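# Stack blocks on the table to match the goal image

## Task

Reproduce on the table the block structure shown in the goal image, with every block aligned squarely to its neighbours as pictured; then open the gripper and back the arm away. The structure must stand by itself afterwards, since anything still propped up by the robot counts as unfinished.

## Robot and tools

Robot: a single six-joint arm (one side of a two-arm Trossen unit) with a parallel two-finger gripper. Joints in column order: waist, shoulder, elbow, wrist pitch, wrist yaw, wrist roll. Cameras: cam_high and cam_low, each 504x504 pixels. The goal structure is on the reference pages from show_instructions.

Frame: all positions are in the scene frame, in metres. Origin is on the tabletop straight under the arm base; +z is up; looking along +x, +y lies to the left. The base may be slightly tilted against the table. end_effector_position is the pinch point between the finger pads, roughly 3 to 4 cm behind the fingertips; the reported value can be off, more so at long reach. The gripper's own +x is the direction the fingers point, and they open and close along its y axis. Orientation is given as end_effector_quat_wxyz.

execute_actions: argument actions is a list holding zero or one item. Empty list: nothing is commanded and the current state plus camera pictures come back (a LOOK). A wait is {"steps": N} with N from 1 to 300 control steps of 1/30 s; it commands nothing and returns once N steps have elapsed since the previous result, your reply time included. A motion is {"rows": [...], "steps": N} with N from 4 to 15 (default 15) and 1 to 15 rows; each row drives one step and the final row is reused for any remaining steps. Optional pictures: true adds camera images; otherwise images only come with an empty list. A refused call moves nothing.

Row layout: exactly 7 numbers, each within [-1, 1], for this one arm. Numbers 1 to 6 are joint offsets, not targets, in the column order above, scaled so that 1.0 equals 0.9615 rad for waist, shoulder and elbow, 1.713 rad for wrist pitch, 1.767 rad for wrist yaw, 1.728 rad for wrist roll. Each offset is measured from the joint angles printed in the most recent result that listed them (before any such result in the scene, or for later calls inside one reply, from the arm's angles when the action begins). Offsets are not chained row to row, so a row of zeros pulls the arm back to those reference angles; it is not a pause. Number 7 is the gripper opening, an absolute setting: +1 fully open (pad gap 0.088 m), empty fingers touch near -0.80, values down to -1 close no further. Closing from fully open takes at least about 0.5 s.

Joint ranges (rad): waist -3.054 to 3.054, shoulder 0.000 to 3.142, elbow 0.000 to 2.356, wrist pitch -1.571 to 1.571, wrist yaw -1.571 to 1.571, wrist roll -3.142 to 3.142. A target more than 0.010 rad outward beyond a range gets the call refused; true stops may differ by up to 0.010 rad, and overshooting targets are clipped to the stop, which may be reported as "joint sent to its limit" (possibly about an earlier action). Missing that line does not prove there is room left.

Motion limits: each step, a joint's target is kept within a lead of its measured angle (0.211 rad waist/shoulder/elbow, 0.213 pitch, 0.267 yaw, 0.228 roll), and all targets are pulled back if they would shift the pinch point more than 70 mm from where it is. Large moves therefore take several calls. Friction can leave a joint short of its command, especially at far reach, and tiny moves may not happen; check Joint positions after each move. Each result is sampled 4 steps before the action ends; those steps finish while you reply. Between commands the arm keeps heading to the last row's target until it nearly stops or a step is HELD.

Result lines: the state line (pose, linear and angular velocity); Joint positions and Joint velocities (rad, rad/s, plus pad gap in m); grip_measured (opening on the command scale); grip_effort_n (motor effort, negative closing, positive opening, capped near 83 N, biased and noisy, n/a at start); "joint command not followed" (clearance check altered targets; mounting blocks and posts count as arm); HELD (your row was partly or wholly not sent that step); TORQUE FAULT (a joint hit its load limit; arm halts 10 s and drops the rest of the call); MOTOR HOT from 50 °C; OVER-TEMPERATURE FAULT at 95 °C, after which the arm may lose power and go limp.

Gripping: readings may be off by about 1 mm throughout, and read up to about 3 mm (0.061) narrower than the pads while squeezing hard. To hold a block, command about 0.07 below grip_measured; a smaller margin grips more gently. Parts thinner than about 3 mm get proportionally less force. Held parts may occasionally be jerked briefly, so grip firmly while carrying.

Load limits (N m): waist 17, shoulder 21.1, elbow 21, wrist pitch 5.55, wrist yaw 5.53, wrist roll 5.19, including a carried block's weight.

zoom_image: camera ("cam_high" or "cam_low") and region [x0, y0, x1, y1] in pixels from the top-left, at most 504 by 504; gives a closer view of that camera's latest image. show_instructions: no arguments, shows the reference pages. read_manual: optional section "licences", returns licence texts. finished_scene: scene number (1 or 2); ends and grades that scene irreversibly and reports success, so call it only once the structure stands unaided and the gripper is open and away. Replying with no tool call ends everything.

Avoid: pushing or knocking anything off the table (immediate failure), dropping or slamming blocks, hard collisions or heavy pressing, and long holding under load that heats motors. Prefer smooth, economical moves.

Each tool is called as a command line: name --argument value for each argument, lists and objects as JSON in quotes; but a table of rows of numbers goes row by row, as --pt "numbers of a row", without its own name.

Reference images:

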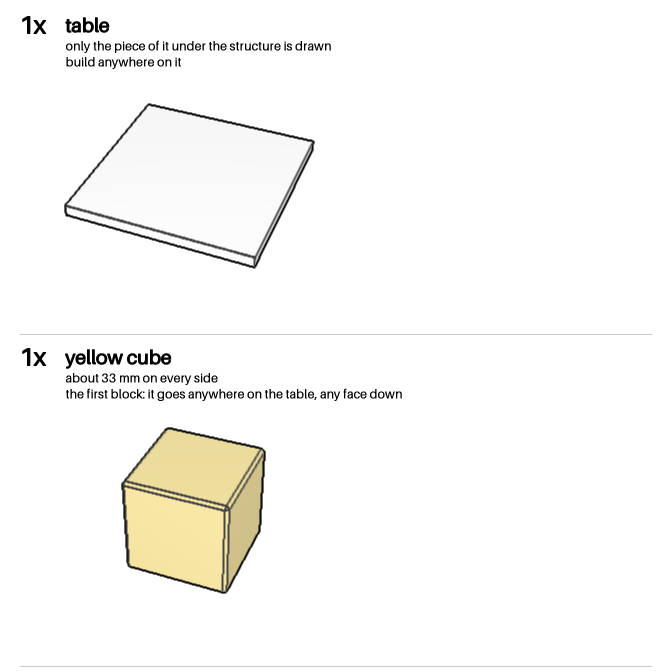

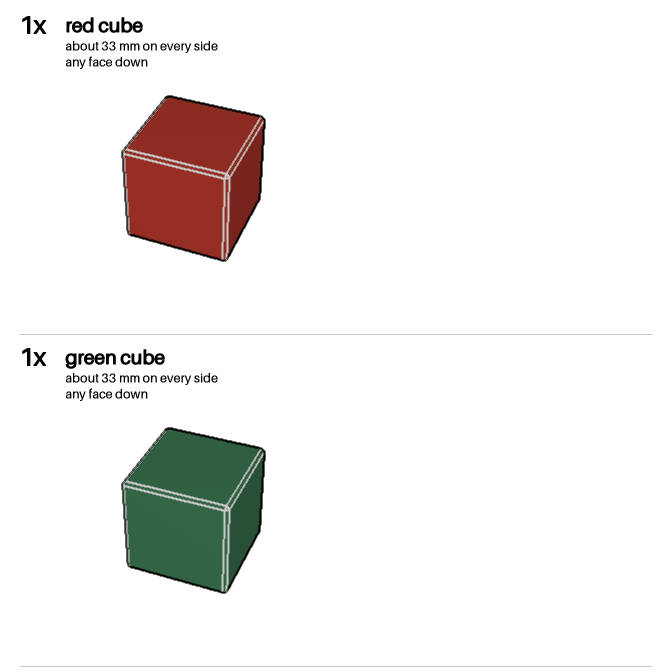

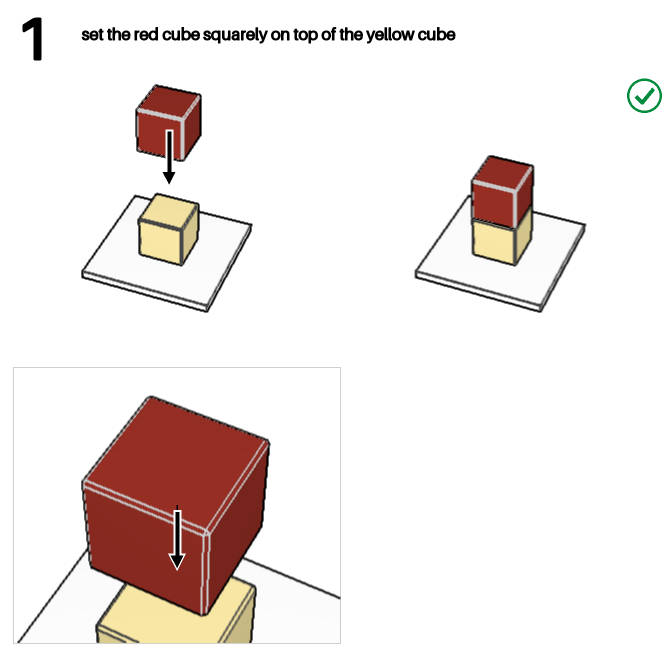

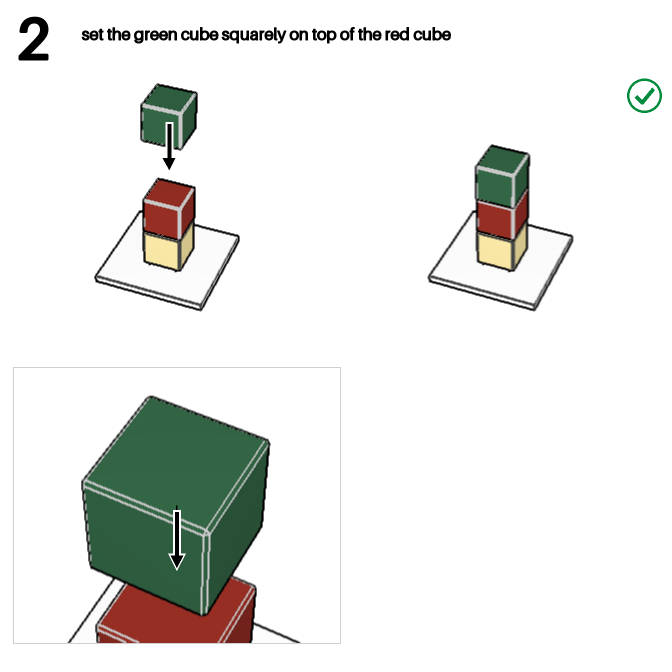

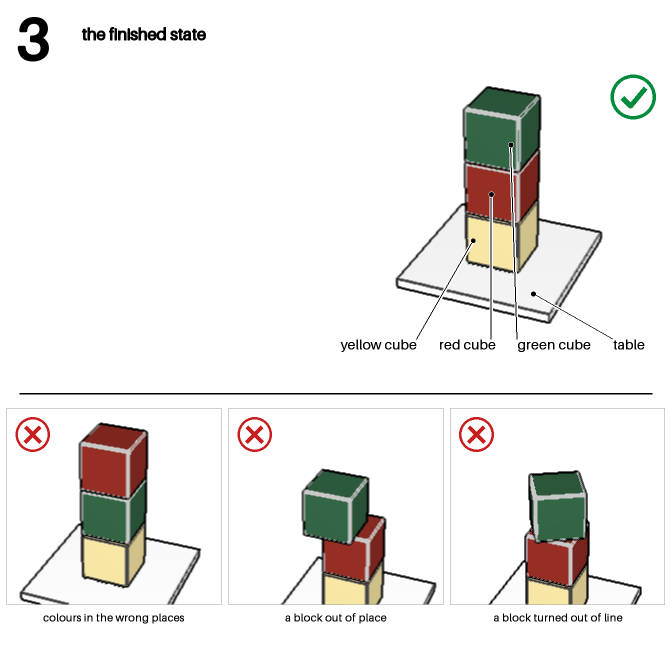

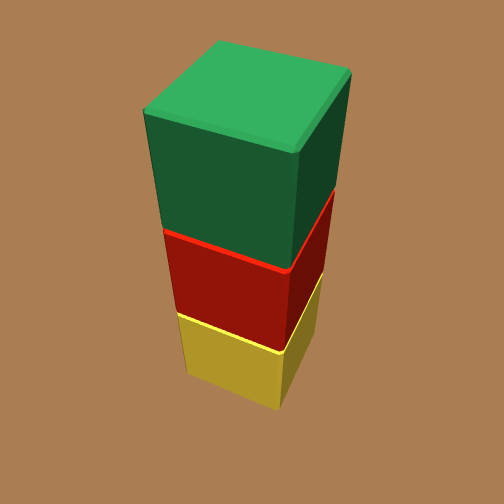

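## Session

execute_actions --actions '[]'

Scene clock: 0.00 s of 6318.50 s.
end_effector_position=(+0.3892, -0.1739, +0.1691) grip_measured=+0.820 grip_effort_n=n/a end_effector_quat_wxyz=(+0.662, +0.280, +0.695, +0.004) end_effector_velocity=(-0.001, +0.001, +0.002) end_effector_angular_velocity=(+0.022, +0.011, -0.020)
Joint positions: [-0.12   1.681  1.731 -1.343  0.462  0.341  0.079]
Joint velocities: [-0.002 -0.002  0.002 -0.007 -0.022  0.022 -0.   ]
Heat: hottest waist 18 °C (+0.0 °C/min).

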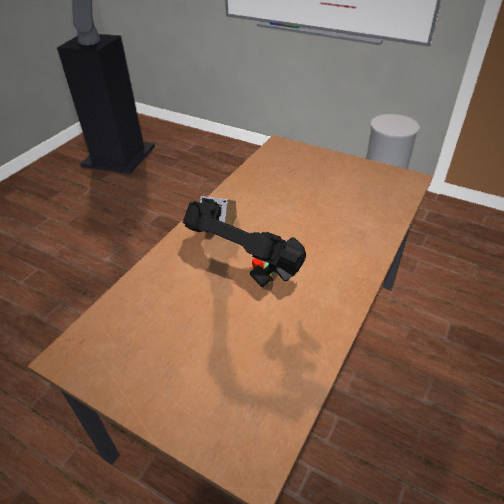

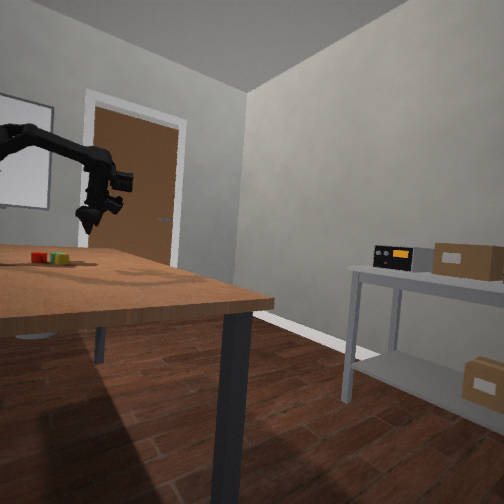

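zoom_image --camera "cam_high" --region '[170, 180, 330, 310]'

zoom_image --camera "cam_low" --region '[0, 110, 180, 290]'

Region (170, 180, 330, 310) of cam_high's 504x504 image, scaled by 3.150, with more detail than that image has; it fills the top 410 rows of this view, and the rest is white.

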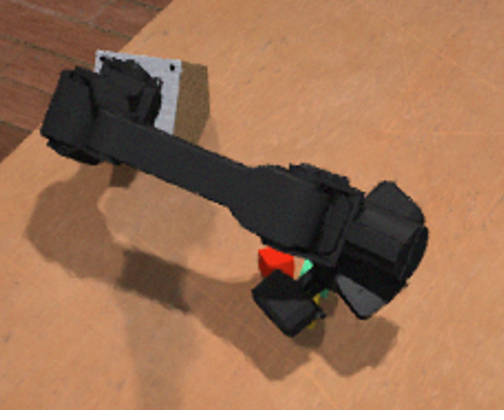

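Region (0, 110, 180, 290) of cam_low's 504x504 image, scaled by 2.800, with more detail than that image has.

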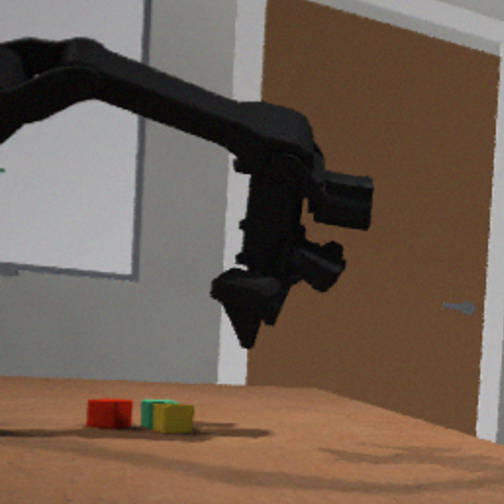

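execute_actions --actions '[{"rows":[[0.02,0.015,-0.025,0.008,0.009,0,1],[0.05,0.037,-0.062,0.02,0.022,0,1],[0.09,0.064,-0.106,0.034,0.037,0,1],[0.13,0.094,-0.156,0.05,0.055,0,1],[0.17,0.123,-0.206,0.065,0.072,0,1],[0.215,0.153,-0.256,0.081,0.09,0,1],[0.26,0.187,-0.312,0.099,0.109,0,1],[0.305,0.217,-0.362,0.115,0.126,0,1],[0.345,0.247,-0.412,0.131,0.144,0,1],[0.39,0.277,-0.462,0.147,0.161,0,1],[0.43,0.307,-0.512,0.162,0.179,0,1],[0.465,0.333,-0.555,0.176,0.194,0,1],[0.49,0.352,-0.587,0.186,0.205,0,1],[0.512,0.367,-0.612,0.194,0.214,0,1],[0.523,0.374,-0.624,0.198,0.218,0,1]]}]'

execute_actions --actions '[{"steps":20}]' --pictures true

Scene clock: 2.03 s of 6318.50 s.
end_effector_position=(+0.3716, -0.0444, +0.1428) grip_measured=+0.977 grip_effort_n=13.3 end_effector_quat_wxyz=(+0.682, +0.088, +0.722, +0.075) end_effector_velocity=(-0.174, +0.500, -0.087) end_effector_angular_velocity=(-0.814, -0.323, +1.624)
Joint positions: [ 0.132  1.856  1.439 -1.165  0.66   0.341  0.087]
Joint velocities: [ 1.057  0.813 -1.145  0.711  0.828 -0.007  0.001]
Heat: hottest waist 19 °C (+0.0 °C/min).
Steps of this call (steps 1 to 50: nothing new was sent; steps 51 to 61: the first 11 steps of this action). Readings (joint positions):
51: [-0.120 1.681 1.729 -1.343 0.463 0.341]
52: [-0.115 1.682 1.722 -1.336 0.472 0.341]
54: [-0.085 1.693 1.684 -1.305 0.510 0.341]
58: [0.033 1.773 1.554 -1.230 0.587 0.341]
61: the state above

Scene clock: 2.70 s of 6318.50 s.
end_effector_position=(+0.3006, +0.0510, +0.1211) grip_measured=+0.980 grip_effort_n=13.3 end_effector_quat_wxyz=(+0.693, -0.136, +0.694, +0.139) end_effector_velocity=(-0.002, +0.001, -0.002) end_effector_angular_velocity=(+0.018, +0.017, -0.003)
Joint positions: [ 0.385  2.042  1.137 -1.007  0.844  0.341  0.087]
Joint velocities: [-0.007 -0.002 -0.002  0.007 -0.022 -0.007 -0.   ]
Heat: hottest waist 19 °C (+0.0 °C/min).
Kept back: nothing.
Steps of this call (steps 1 to 4: the last 4 steps of your previous action; steps 5 to 20: the robot went on to your last target). Readings (joint positions):
1: [0.168 1.884 1.401 -1.141 0.688 0.341]
2: [0.206 1.910 1.361 -1.115 0.716 0.341]
4: [0.282 1.963 1.274 -1.066 0.769 0.341]
8: [0.382 2.040 1.151 -1.025 0.818 0.341]
20: the state above

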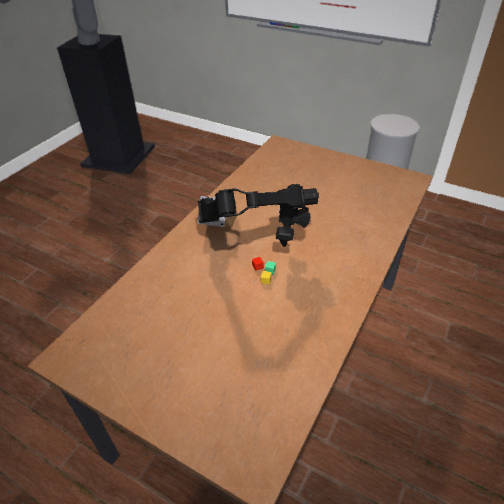

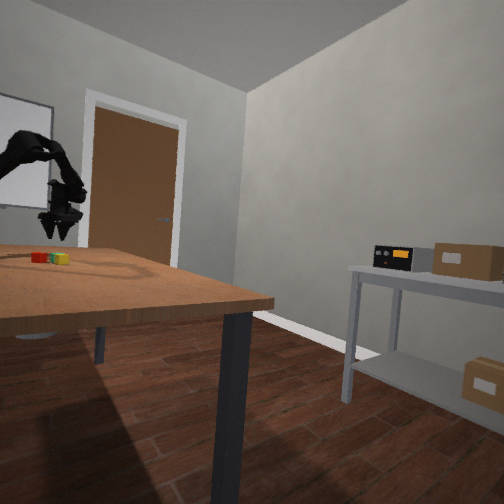

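IK works. Look closer.

zoom_image --camera "cam_high" --region '[230, 180, 340, 300]'

zoom_image --camera "cam_low" --region '[0, 170, 110, 280]'

zoom_image --camera "cam_high" --region '[244, 250, 286, 292]'

Region (230, 180, 340, 300) of cam_high's 504x504 image, scaled by 4.200, with more detail than that image has; it fills the left 462 columns of this view, and the rest is white.

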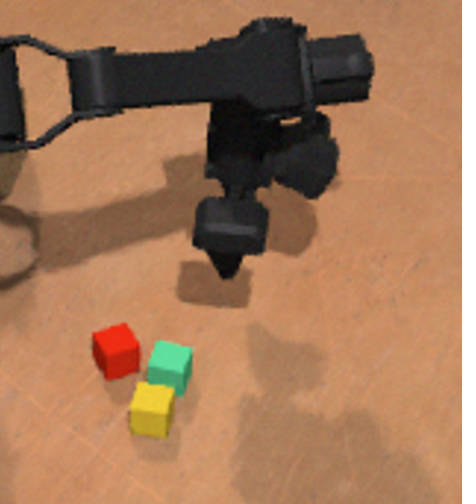

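Region (0, 170, 110, 280) of cam_low's 504x504 image, scaled by 4.582, with more detail than that image has.

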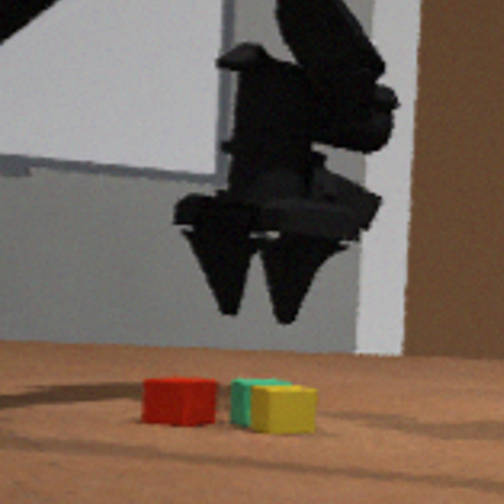

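Region (244, 250, 286, 292) of cam_high's 504x504 image, scaled by 12.000, with more detail than that image has.

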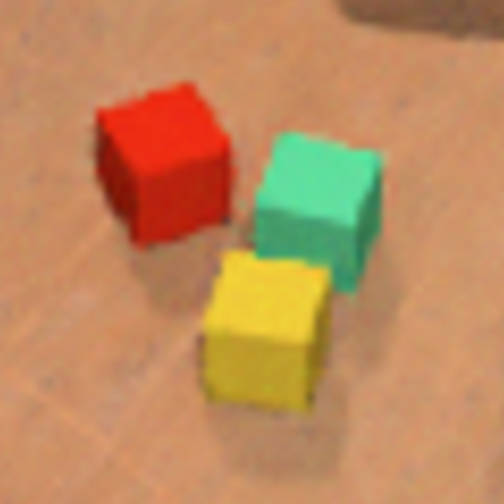

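execute_actions --actions '[{"rows":[[-0.01,-0.022,-0.017,0.004,0.001,-0.02,0.9],[-0.026,-0.056,-0.042,0.009,0.003,-0.052,0.8],[-0.043,-0.094,-0.071,0.016,0.005,-0.088,0.7],[-0.064,-0.139,-0.105,0.023,0.008,-0.129,0.6],[-0.084,-0.183,-0.139,0.03,0.01,-0.17,0.5],[-0.105,-0.228,-0.172,0.038,0.012,-0.212,0.4],[-0.128,-0.278,-0.21,0.046,0.015,-0.258,0.33],[-0.148,-0.322,-0.244,0.053,0.017,-0.3,0.33],[-0.168,-0.366,-0.277,0.061,0.02,-0.34,0.33],[-0.189,-0.411,-0.311,0.068,0.022,-0.382,0.33],[-0.209,-0.455,-0.344,0.075,0.025,-0.423,0.33],[-0.227,-0.494,-0.374,0.082,0.027,-0.46,0.33],[-0.24,-0.522,-0.395,0.086,0.028,-0.485,0.33],[-0.25,-0.544,-0.412,0.09,0.03,-0.506,0.33],[-0.255,-0.555,-0.422,0.093,0.031,-0.516,0.33]]}]'

execute_actions --actions '[{"steps":16}]' --pictures true

zoom_image --camera "cam_high" --region '[225, 220, 295, 290]'

zoom_image --camera "cam_low" --region '[10, 210, 80, 280]'

Scene clock: 4.33 s of 6318.50 s.
end_effector_position=(+0.2755, -0.0235, +0.1043) grip_measured=+0.377 grip_effort_n=-18.8 end_effector_quat_wxyz=(+0.669, -0.232, +0.663, +0.242) end_effector_velocity=(-0.148, -0.269, -0.073) end_effector_angular_velocity=(-0.025, -0.037, +1.002)
Joint positions: [ 0.235  1.716  0.899 -0.911  0.874 -0.186  0.057]
Joint velocities: [-0.603 -1.316 -0.95   0.359  0.125 -1.941 -0.025]
Heat: hottest waist 19 °C (+0.0 °C/min).
Steps of this call (steps 1 to 15: the robot went on to your last target; steps 16 to 38: nothing new was sent; steps 39 to 49: the first 11 steps of this action). Readings (joint positions):
39: [0.384 2.041 1.137 -1.006 0.844 0.337]
40: [0.383 2.036 1.132 -1.001 0.844 0.320]
42: [0.371 2.002 1.103 -0.988 0.844 0.245]
46: [0.298 1.850 0.990 -0.948 0.860 0.004]
49: the state above

Scene clock: 4.87 s of 6318.50 s.
end_effector_position=(+0.2457, -0.0592, +0.0910) grip_measured=+0.333 grip_effort_n=-18.4 end_effector_quat_wxyz=(+0.636, -0.309, +0.634, +0.311) end_effector_velocity=(-0.002, +0.002, -0.001) end_effector_angular_velocity=(+0.021, +0.009, +0.012)
Joint positions: [ 0.144  1.515  0.74  -0.851  0.894 -0.547  0.055]
Joint velocities: [-0.007 -0.007 -0.007  0.007 -0.022 -0.022  0.   ]
Heat: hottest waist 19 °C (+0.0 °C/min).
Kept back: nothing.
Steps of this call (steps 1 to 4: the last 4 steps of your previous action; steps 5 to 16: the robot went on to your last target). Readings (joint positions):
1: [0.215 1.673 0.867 -0.900 0.878 -0.250]
2: [0.196 1.633 0.837 -0.890 0.882 -0.314]
4: [0.166 1.568 0.787 -0.874 0.889 -0.430]
8: [0.145 1.522 0.747 -0.856 0.893 -0.523]
16: the state above

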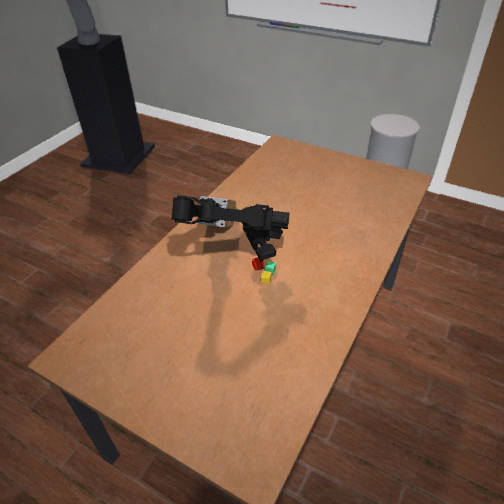

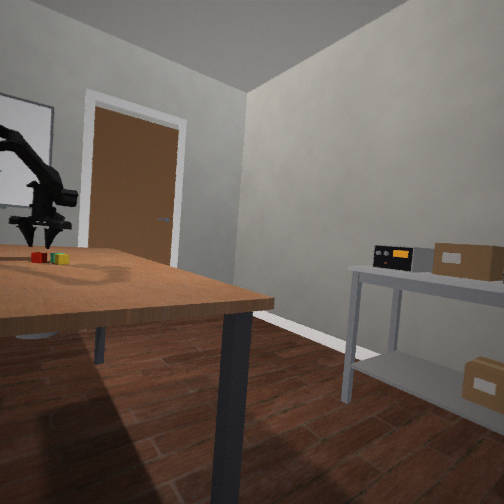

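Region (225, 220, 295, 290) of cam_high's 504x504 image, scaled by 7.200, with more detail than that image has.

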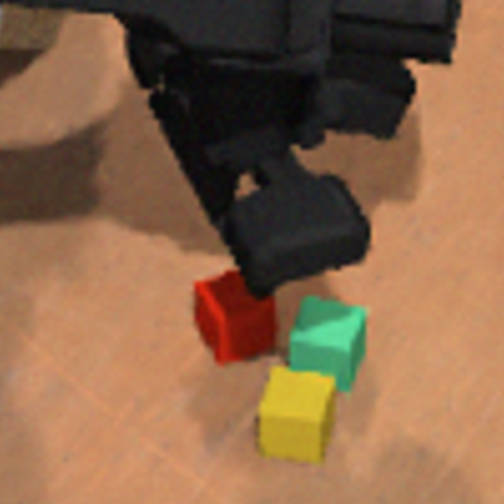

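Region (10, 210, 80, 280) of cam_low's 504x504 image, scaled by 7.200, with more detail than that image has.

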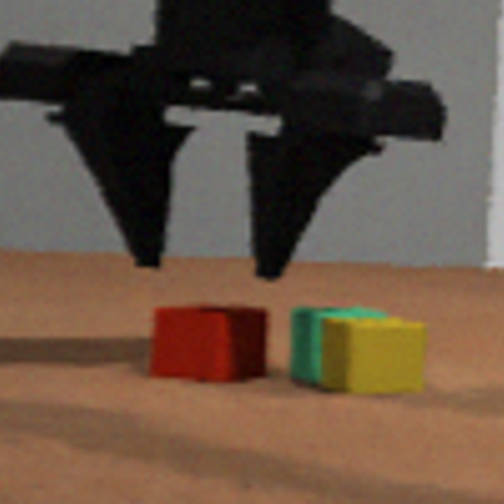

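execute_actions --actions '[{"rows":[[-0.008,0.001,-0.006,0.009,0,-0.007,0.33],[-0.02,0.002,-0.014,0.021,0.001,-0.017,0.33],[-0.034,0.004,-0.023,0.036,0.001,-0.029,0.33],[-0.048,0.006,-0.033,0.05,0.002,-0.041,0.33],[-0.062,0.007,-0.042,0.065,0.002,-0.053,0.33],[-0.075,0.009,-0.051,0.078,0.003,-0.064,0.33],[-0.085,0.01,-0.058,0.089,0.003,-0.072,0.33]],"steps":15}]'

execute_actions --actions '[{"steps":5}]' --pictures true

zoom_image --camera "cam_high" --region '[235, 235, 285, 285]'

zoom_image --camera "cam_low" --region '[20, 225, 70, 275]'

Scene clock: 5.80 s of 6318.50 s.
end_effector_position=(+0.2462, -0.0612, +0.0716) grip_measured=+0.333 grip_effort_n=-18.4 end_effector_quat_wxyz=(+0.636, -0.308, +0.636, +0.310) end_effector_velocity=(-0.004, -0.001, -0.016) end_effector_angular_velocity=(-0.010, +0.002, +0.005)
Joint positions: [ 0.068  1.518  0.694 -0.713  0.895 -0.66   0.055]
Joint velocities: [-0.051  0.002 -0.051  0.11   0.007 -0.081 -0.   ]
Heat: hottest waist 19 °C (+10.3 °C/min).
Steps of this call (steps 1 to 15: the robot went on to your last target; steps 16 to 17: nothing new was sent; steps 18 to 28: the first 11 steps of this action). Readings (joint positions):
18: [0.143 1.515 0.739 -0.850 0.894 -0.549]
19: [0.142 1.515 0.739 -0.843 0.894 -0.555]
21: [0.129 1.515 0.733 -0.813 0.894 -0.578]
25: [0.084 1.516 0.705 -0.736 0.895 -0.641]
28: the state above

Scene clock: 5.97 s of 6318.50 s.
end_effector_position=(+0.2470, -0.0610, +0.0711) grip_measured=+0.333 grip_effort_n=-18.4 end_effector_quat_wxyz=(+0.637, -0.309, +0.635, +0.310) end_effector_velocity=(-0.002, +0.001, -0.002) end_effector_angular_velocity=(+0.005, +0.009, +0.019)
Joint positions: [ 0.067  1.518  0.692 -0.703  0.895 -0.667  0.055]
Joint velocities: [-0.007  0.002 -0.007  0.007 -0.007 -0.022 -0.   ]
Heat: hottest waist 19 °C (+10.1 °C/min).
Kept back: nothing.
Steps of this call (steps 1 to 4: the last 4 steps of your previous action; step 5: the robot went on to your last target). Readings (joint positions):
1: [0.067 1.518 0.693 -0.710 0.895 -0.663]
2: [0.067 1.518 0.692 -0.707 0.895 -0.665]
4: [0.067 1.518 0.692 -0.704 0.895 -0.666]
5: the state above

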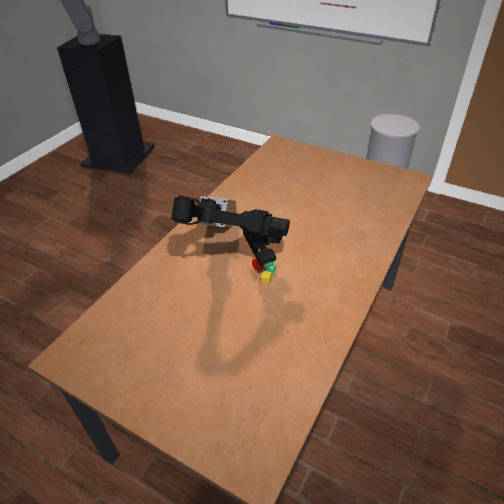

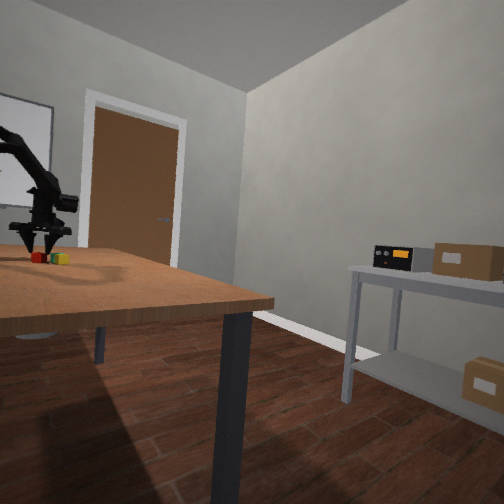

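Region (235, 235, 285, 285) of cam_high's 504x504 image, scaled by 10.080, with more detail than that image has.

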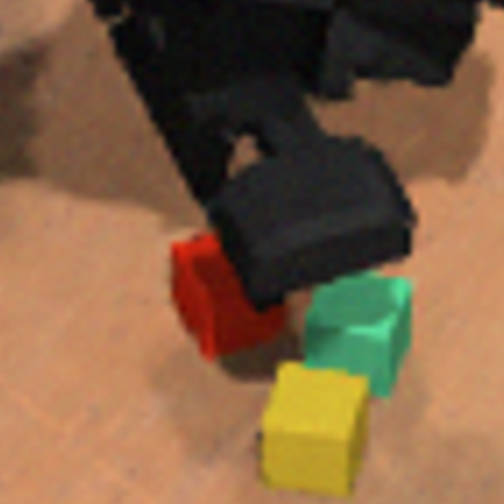

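Region (20, 225, 70, 275) of cam_low's 504x504 image, scaled by 10.080, with more detail than that image has.

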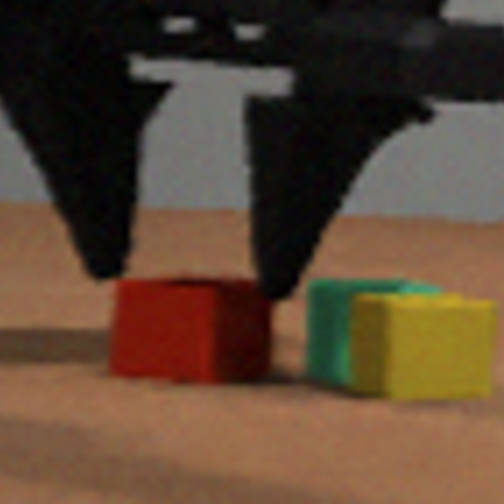

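execute_actions --actions '[{"rows":[[-0.008,0.005,-0.008,0.011,0,-0.008,0.33],[-0.018,0.008,-0.015,0.024,-0.001,-0.017,0.33],[-0.03,0.011,-0.023,0.038,-0.001,-0.028,0.33],[-0.043,0.015,-0.032,0.053,-0.002,-0.039,0.33],[-0.056,0.019,-0.041,0.068,-0.002,-0.05,0.33],[-0.068,0.023,-0.05,0.082,-0.003,-0.06,0.33],[-0.079,0.026,-0.057,0.093,-0.004,-0.069,0.33],[-0.087,0.029,-0.063,0.101,-0.004,-0.075,0.33]],"steps":15}]'

execute_actions --actions '[{"steps":4}]' --pictures true

zoom_image --camera "cam_low" --region '[20, 225, 70, 275]'

Scene clock: 6.60 s of 6318.50 s.
end_effector_position=(+0.2457, -0.0616, +0.0495) grip_measured=+0.333 grip_effort_n=-18.4 end_effector_quat_wxyz=(+0.634, -0.310, +0.637, +0.310) end_effector_velocity=(-0.020, +0.004, -0.029) end_effector_angular_velocity=(+0.004, +0.057, +0.036)
Joint positions: [-0.009  1.539  0.642 -0.549  0.893 -0.783  0.055]
Joint velocities: [-0.09   0.032 -0.085  0.139 -0.022 -0.11   0.   ]
Heat: hottest waist 19 °C (+9.1 °C/min).
Steps of this call (steps 1 to 8: the robot went on to your last target; steps 9 to 19: the first 11 steps of this action). Readings (joint positions):
9: [0.066 1.518 0.692 -0.700 0.895 -0.670]
10: [0.064 1.519 0.691 -0.693 0.895 -0.676]
12: [0.054 1.519 0.684 -0.661 0.895 -0.697]
16: [0.012 1.531 0.657 -0.580 0.895 -0.758]
19: the state above

Scene clock: 6.73 s of 6318.50 s.
end_effector_position=(+0.2462, -0.0614, +0.0484) grip_measured=+0.333 grip_effort_n=-18.4 end_effector_quat_wxyz=(+0.635, -0.310, +0.636, +0.309) end_effector_velocity=(+0.003, -0.002, +0.000) end_effector_angular_velocity=(-0.006, -0.016, -0.000)
Joint positions: [-0.013  1.54   0.639 -0.536  0.893 -0.791  0.055]
Joint velocities: [-0.002 -0.007 -0.002  0.022  0.007 -0.022 -0.   ]
Heat: hottest waist 19 °C (+8.9 °C/min).
Kept back: nothing.
Steps of this call (steps 1 to 4: the last 4 steps of your previous action). Readings (joint positions):
1: [-0.011 1.540 0.640 -0.544 0.893 -0.786]
2: [-0.012 1.540 0.639 -0.541 0.893 -0.789]
4: the state above

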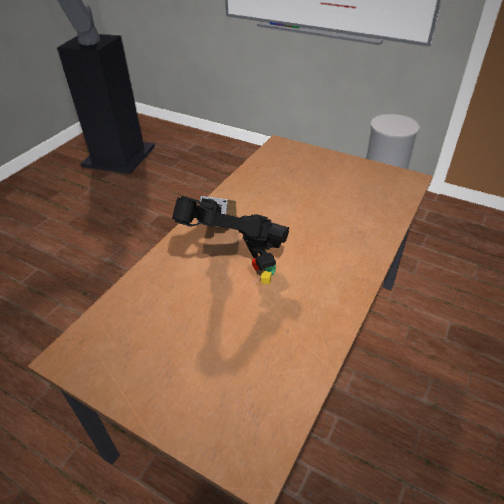

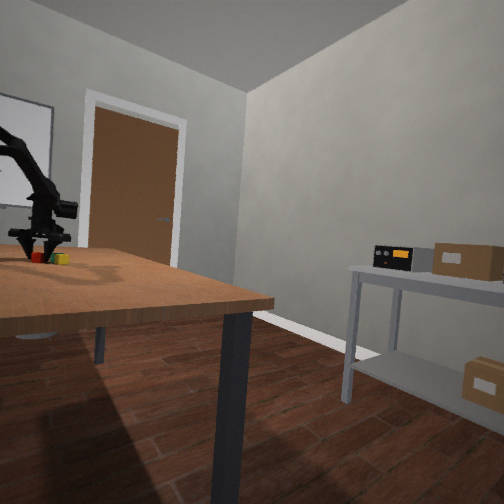

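Region (20, 225, 70, 275) of cam_low's 504x504 image, scaled by 10.080, with more detail than that image has.

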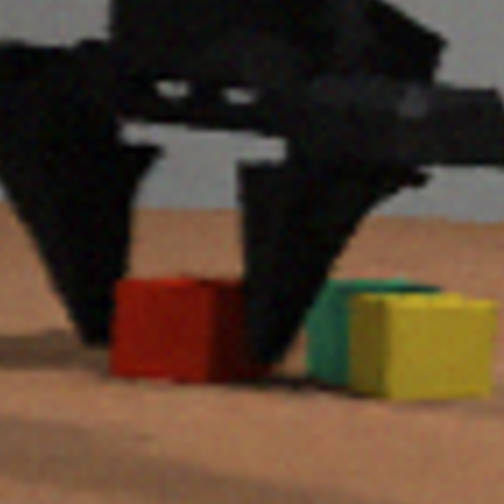

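execute_actions --actions '[{"rows":[[0,0,0,0,0,0,0.22],[0,0,0,0,0,0,0.12],[0,0,0,0,0,0,0.03],[0,0,0,0,0,0,-0.04],[0,0,0,0,0,0,-0.09],[0,0,0,0,0,0,-0.13],[0,0,0,0,0,0,-0.17],[0,0,0,0,0,0,-0.21],[0,0,0,0,0,0,-0.25]],"steps":15}]' --pictures true

zoom_image --camera "cam_low" --region '[20, 225, 70, 275]'

Scene clock: 7.27 s of 6318.50 s.
end_effector_position=(+0.2464, -0.0611, +0.0485) grip_measured=-0.184 grip_effort_n=-83.5 end_effector_quat_wxyz=(+0.635, -0.311, +0.635, +0.310) end_effector_velocity=(-0.002, +0.002, +0.001) end_effector_angular_velocity=(+0.007, +0.009, +0.029)
Joint positions: [-0.012  1.54   0.639 -0.535  0.892 -0.793  0.03 ]
Joint velocities: [ 0.007  0.002  0.002 -0.022 -0.007 -0.007 -0.   ]
Heat: hottest waist 19 °C (+8.3 °C/min).
Steps of this call (steps 1 to 5: the robot went on to your last target; steps 6 to 16: the first 11 steps of this action). Readings (joint positions):
6: [-0.013 1.540 0.639 -0.534 0.892 -0.793]
7: [-0.013 1.540 0.639 -0.534 0.892 -0.793]
9: [-0.013 1.540 0.639 -0.534 0.892 -0.793]
13: [-0.013 1.540 0.639 -0.534 0.892 -0.793]
16: the state above

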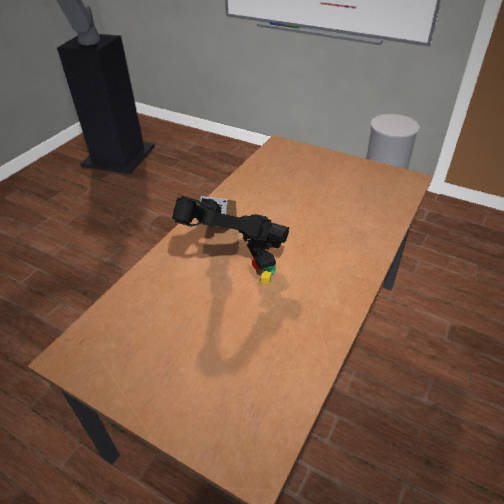

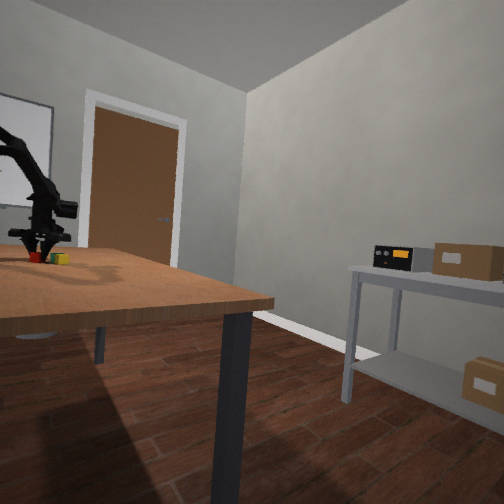

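Region (20, 225, 70, 275) of cam_low's 504x504 image, scaled by 10.080, with more detail than that image has.

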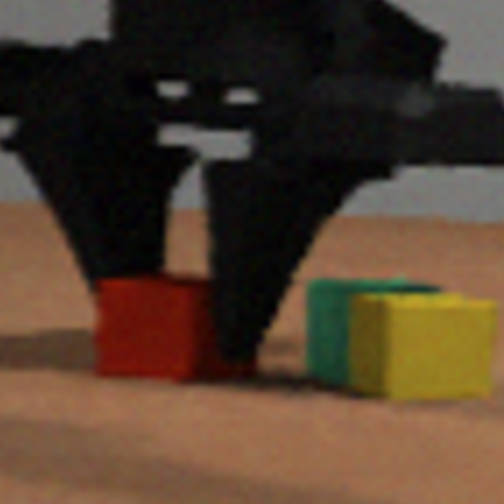

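execute_actions --actions '[{"rows":[[0.01,-0.004,0.01,-0.012,0,0,-0.25],[0.025,-0.007,0.02,-0.03,0,0,-0.25],[0.045,-0.01,0.032,-0.052,0,0,-0.25],[0.067,-0.013,0.046,-0.077,0,0,-0.25],[0.09,-0.017,0.061,-0.102,0,0,-0.25],[0.112,-0.021,0.076,-0.127,0,0,-0.25],[0.133,-0.025,0.09,-0.15,0,-0.02,-0.25],[0.152,-0.028,0.102,-0.17,0,-0.05,-0.25],[0.165,-0.031,0.111,-0.184,0,-0.09,-0.25],[0.172,-0.032,0.116,-0.191,0,-0.13,-0.25],[0.172,-0.032,0.116,-0.191,0,-0.17,-0.25],[0.172,-0.032,0.116,-0.191,0,-0.21,-0.25],[0.172,-0.032,0.116,-0.191,0,-0.25,-0.25],[0.172,-0.032,0.116,-0.191,0,-0.28,-0.25],[0.172,-0.032,0.116,-0.191,0,-0.3,-0.25]],"steps":15}]'

Scene clock: 8.27 s of 6318.50 s.
end_effector_position=(+0.2467, -0.0578, +0.0871) grip_measured=-0.184 grip_effort_n=-83.5 end_effector_quat_wxyz=(+0.570, -0.421, +0.564, +0.423) end_effector_velocity=(+0.026, +0.001, +0.096) end_effector_angular_velocity=(+0.037, -0.159, +1.983)
Joint positions: [ 0.132  1.518  0.73  -0.815  0.892 -0.943  0.03 ]
Joint velocities: [ 0.32  -0.095  0.212 -0.462 -0.007 -1.663 -0.   ]
Heat: hottest waist 19 °C (+7.3 °C/min).
Steps of this call (steps 1 to 4: the last 4 steps of your previous action; steps 5 to 15: the robot went on to your last target; steps 16 to 19: nothing new was sent; steps 20 to 30: the first 11 steps of this action). Readings (joint positions):
20: [-0.012 1.540 0.639 -0.536 0.892 -0.793]
21: [-0.010 1.540 0.641 -0.545 0.892 -0.793]
23: [0.007 1.539 0.651 -0.591 0.892 -0.793]
27: [0.081 1.530 0.696 -0.731 0.892 -0.815]
30: the state above

execute_actions --actions '[{"rows":[[0.016,-0.005,0.03,-0.027,0,-0.23,-0.25],[0.006,-0.003,0.05,-0.029,0,-0.25,-0.25],[-0.01,0.002,0.078,-0.03,0,-0.275,-0.25],[-0.028,0.007,0.11,-0.032,-0.001,-0.3,-0.25],[-0.048,0.013,0.143,-0.034,-0.001,-0.33,-0.25],[-0.069,0.02,0.177,-0.036,-0.001,-0.36,-0.25],[-0.09,0.026,0.21,-0.038,-0.002,-0.39,-0.25],[-0.11,0.033,0.242,-0.04,-0.002,-0.42,-0.25],[-0.128,0.039,0.27,-0.042,-0.002,-0.445,-0.25],[-0.144,0.044,0.293,-0.043,-0.003,-0.465,-0.25],[-0.157,0.048,0.31,-0.044,-0.003,-0.48,-0.25],[-0.167,0.051,0.319,-0.045,-0.003,-0.491,-0.25]],"steps":15}]'

execute_actions --actions '[{"steps":10}]' --pictures true

zoom_image --camera "cam_low" --region '[35, 225, 85, 275]'

zoom_image --camera "cam_high" --region '[244, 250, 286, 292]'

Scene clock: 8.97 s of 6318.50 s.
end_effector_position=(+0.3006, -0.0990, +0.0965) grip_measured=-0.184 grip_effort_n=-83.5 end_effector_quat_wxyz=(-0.435, +0.563, -0.426, -0.558) end_effector_velocity=(+0.169, -0.175, -0.010) end_effector_angular_velocity=(-0.055, +0.008, +0.335)
Joint positions: [ 0.024  1.545  0.965 -0.879  0.892 -1.676  0.03 ]
Joint velocities: [-0.501  0.12   0.759 -0.051 -0.007 -1.106 -0.   ]
Heat: hottest waist 19 °C (+6.7 °C/min).
Steps of this call (steps 1 to 4: the last 4 steps of your previous action; steps 5 to 10: the robot went on to your last target; steps 11 to 21: the first 11 steps of this action). Readings (joint positions):
11: [0.149 1.514 0.743 -0.859 0.892 -1.305]
12: [0.149 1.514 0.746 -0.860 0.892 -1.322]
14: [0.140 1.515 0.767 -0.866 0.892 -1.376]
18: [0.078 1.531 0.876 -0.872 0.892 -1.546]
21: the state above

Scene clock: 9.30 s of 6318.50 s.
end_effector_position=(+0.3122, -0.1146, +0.0930) grip_measured=-0.184 grip_effort_n=-83.5 end_effector_quat_wxyz=(-0.415, +0.572, -0.417, -0.571) end_effector_velocity=(-0.005, +0.001, -0.001) end_effector_angular_velocity=(+0.005, +0.019, +0.056)
Joint positions: [-0.025  1.56   1.027 -0.889  0.891 -1.787  0.03 ]
Joint velocities: [-0.002  0.002 -0.002 -0.022 -0.007 -0.037 -0.001]
Heat: hottest waist 19 °C (+6.5 °C/min).
Kept back: nothing.
Steps of this call (steps 1 to 4: the last 4 steps of your previous action; steps 5 to 10: the robot went on to your last target). Readings (joint positions):
1: [0.008 1.548 0.988 -0.880 0.892 -1.710]
2: [-0.005 1.551 1.005 -0.882 0.892 -1.736]
4: [-0.021 1.553 1.023 -0.885 0.892 -1.765]
8: [-0.025 1.558 1.027 -0.889 0.891 -1.784]
10: the state above

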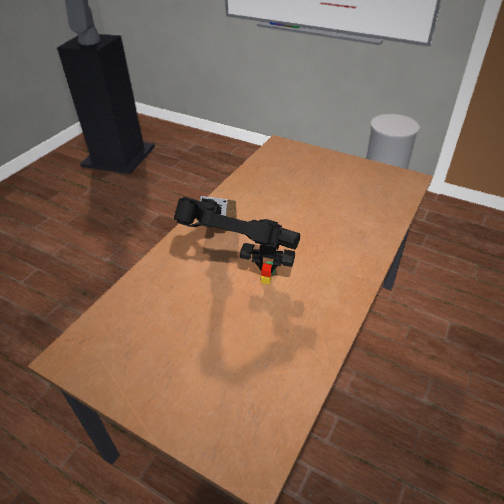

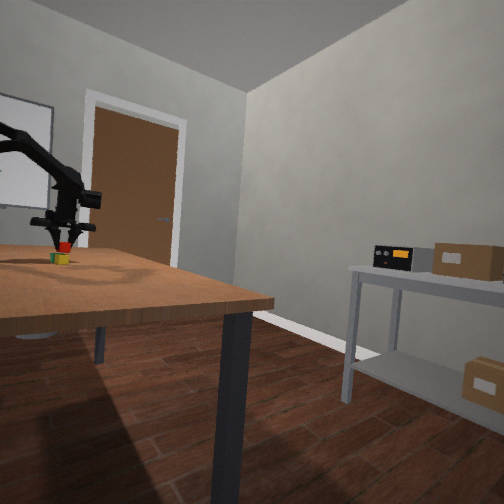

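Region (35, 225, 85, 275) of cam_low's 504x504 image, scaled by 10.080, with more detail than that image has.

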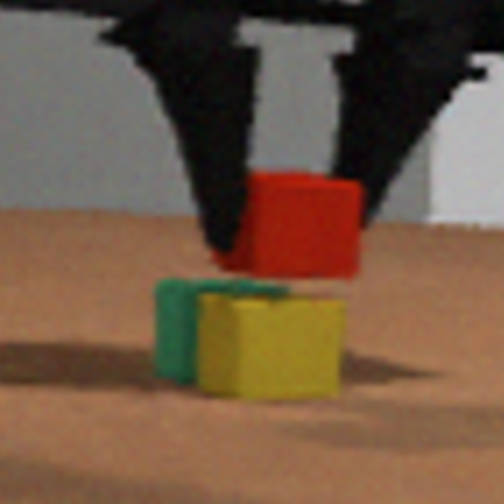

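Region (244, 250, 286, 292) of cam_high's 504x504 image, scaled by 12.000, with more detail than that image has.

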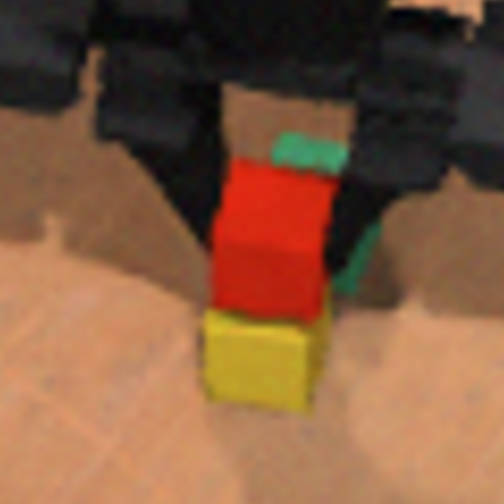

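execute_actions --actions '[{"rows":[[-0.005,-0.007,-0.01,0.005,0,-0.004,-0.25],[-0.01,-0.012,-0.018,0.01,0,-0.008,-0.25],[-0.015,-0.016,-0.025,0.015,0,-0.012,-0.25],[-0.02,-0.019,-0.032,0.02,0,-0.016,-0.25],[-0.024,-0.019,-0.037,0.025,0,-0.02,-0.25]],"steps":15}]' --pictures true

zoom_image --camera "cam_low" --region '[42, 232, 78, 268]'

zoom_image --camera "cam_high" --region '[250, 255, 282, 287]'

Scene clock: 10.20 s of 6318.50 s.
end_effector_position=(+0.3088, -0.1158, +0.0866) grip_measured=-0.184 grip_effort_n=-83.5 end_effector_quat_wxyz=(-0.413, +0.573, -0.418, -0.572) end_effector_velocity=(-0.002, +0.000, -0.000) end_effector_angular_velocity=(+0.007, -0.002, +0.015)
Joint positions: [-0.045  1.551  1.    -0.851  0.891 -1.817  0.03 ]
Joint velocities: [-0.002 -0.012 -0.012  0.007 -0.007 -0.022 -0.   ]
Heat: hottest waist 19 °C (+5.9 °C/min).
Steps of this call (steps 1 to 16: the robot went on to your last target; steps 17 to 27: the first 11 steps of this action). Readings (joint positions):
17: [-0.025 1.560 1.028 -0.889 0.891 -1.790]
18: [-0.026 1.560 1.028 -0.888 0.891 -1.791]
20: [-0.030 1.557 1.020 -0.875 0.891 -1.799]
24: [-0.043 1.551 1.003 -0.856 0.891 -1.814]
27: the state above

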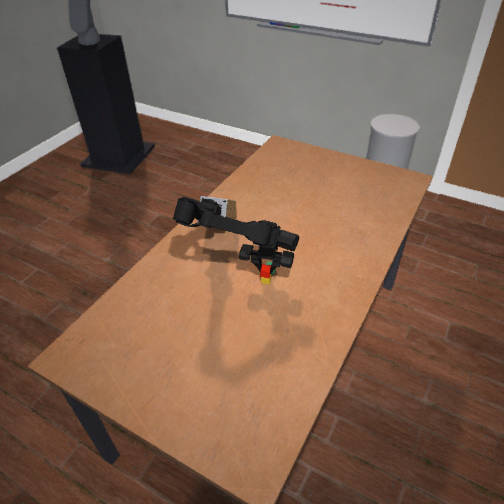

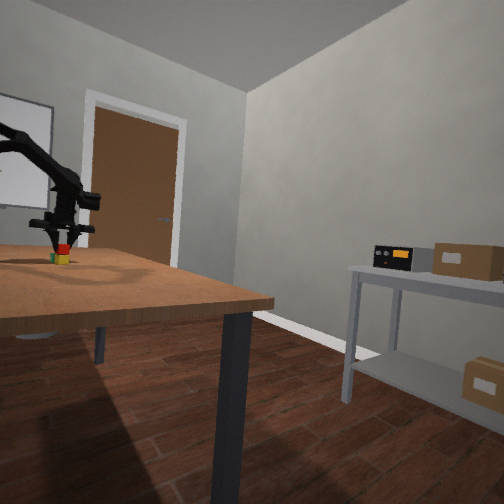

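Region (42, 232, 78, 268) of cam_low's 504x504 image, scaled by 14.000, with more detail than that image has.

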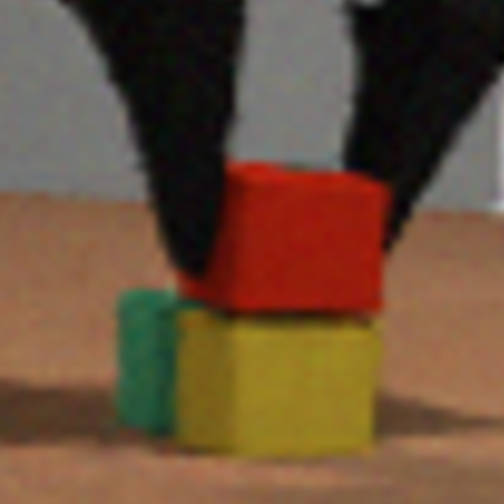

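Region (250, 255, 282, 287) of cam_high's 504x504 image, scaled by 15.750, with more detail than that image has.

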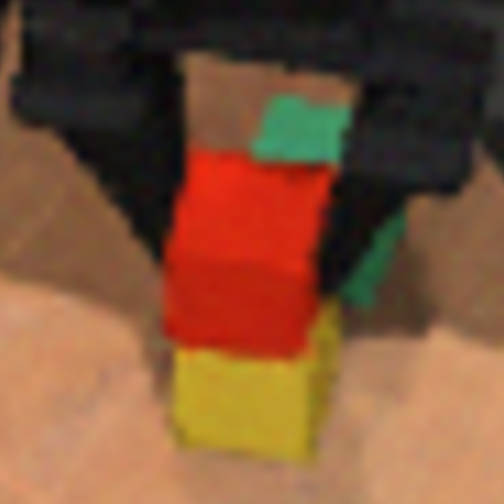

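execute_actions --actions '[{"rows":[[-0.002,0.006,-0.006,0.004,0,-0.002,-0.25],[-0.004,0.01,-0.01,0.008,0,-0.004,-0.25],[-0.006,0.013,-0.013,0.011,0,-0.006,-0.25],[-0.009,0.015,-0.015,0.014,0,-0.008,-0.25],[-0.011,0.015,-0.017,0.016,0,-0.009,-0.25]],"steps":15}]' --pictures true

zoom_image --camera "cam_low" --region '[42, 232, 78, 268]'

zoom_image --camera "cam_high" --region '[250, 255, 282, 287]'

Scene clock: 10.93 s of 6318.50 s.
end_effector_position=(+0.3102, -0.1148, +0.0841) grip_measured=-0.184 grip_effort_n=-83.5 end_effector_quat_wxyz=(-0.414, +0.574, -0.417, -0.570) end_effector_velocity=(-0.003, -0.001, -0.001) end_effector_angular_velocity=(-0.008, +0.009, +0.015)
Joint positions: [-0.049  1.555  0.995 -0.829  0.891 -1.829  0.03 ]
Joint velocities: [-0.002 -0.002 -0.007 -0.007  0.007 -0.007  0.   ]
Heat: hottest waist 20 °C (+11.0 °C/min).
Steps of this call (steps 1 to 4: the last 4 steps of your previous action; steps 5 to 11: the robot went on to your last target; steps 12 to 22: the first 11 steps of this action). Readings (joint positions):
12: [-0.045 1.550 1.000 -0.849 0.891 -1.818]
13: [-0.045 1.550 1.000 -0.848 0.891 -1.819]
15: [-0.045 1.551 0.998 -0.840 0.891 -1.822]
19: [-0.049 1.555 0.995 -0.830 0.891 -1.828]
22: the state above

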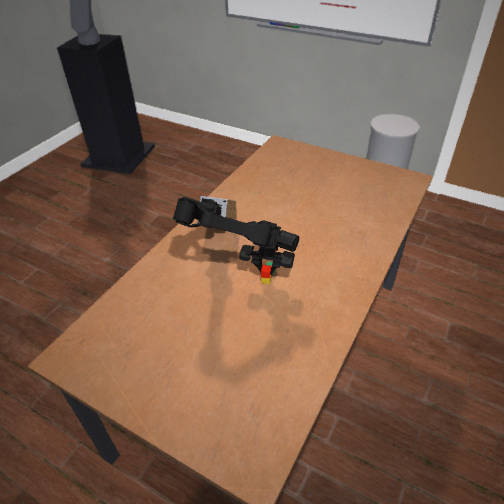

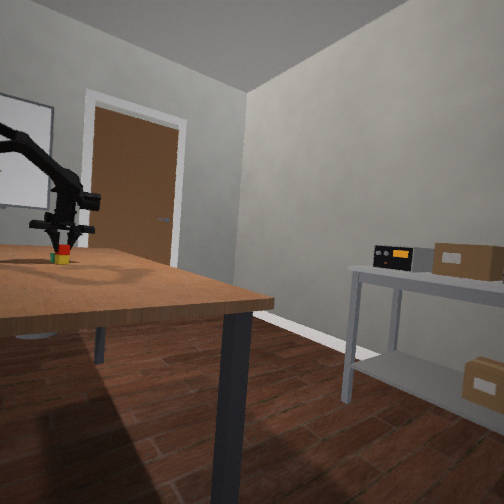

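Region (42, 232, 78, 268) of cam_low's 504x504 image, scaled by 14.000, with more detail than that image has.

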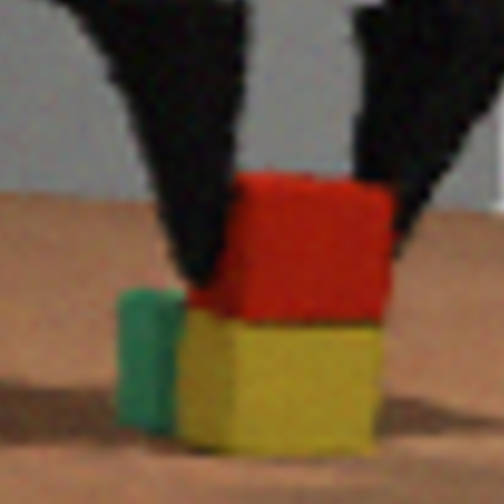

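Region (250, 255, 282, 287) of cam_high's 504x504 image, scaled by 15.750, with more detail than that image has.

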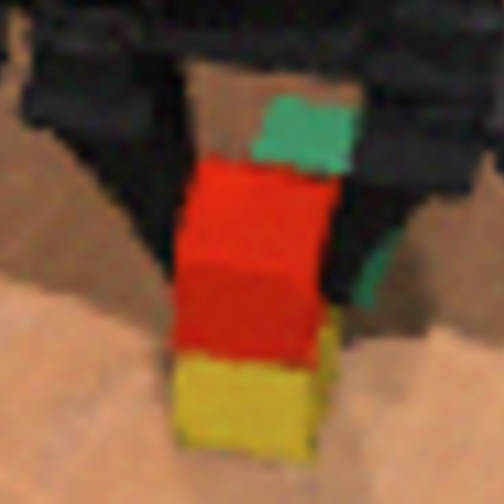

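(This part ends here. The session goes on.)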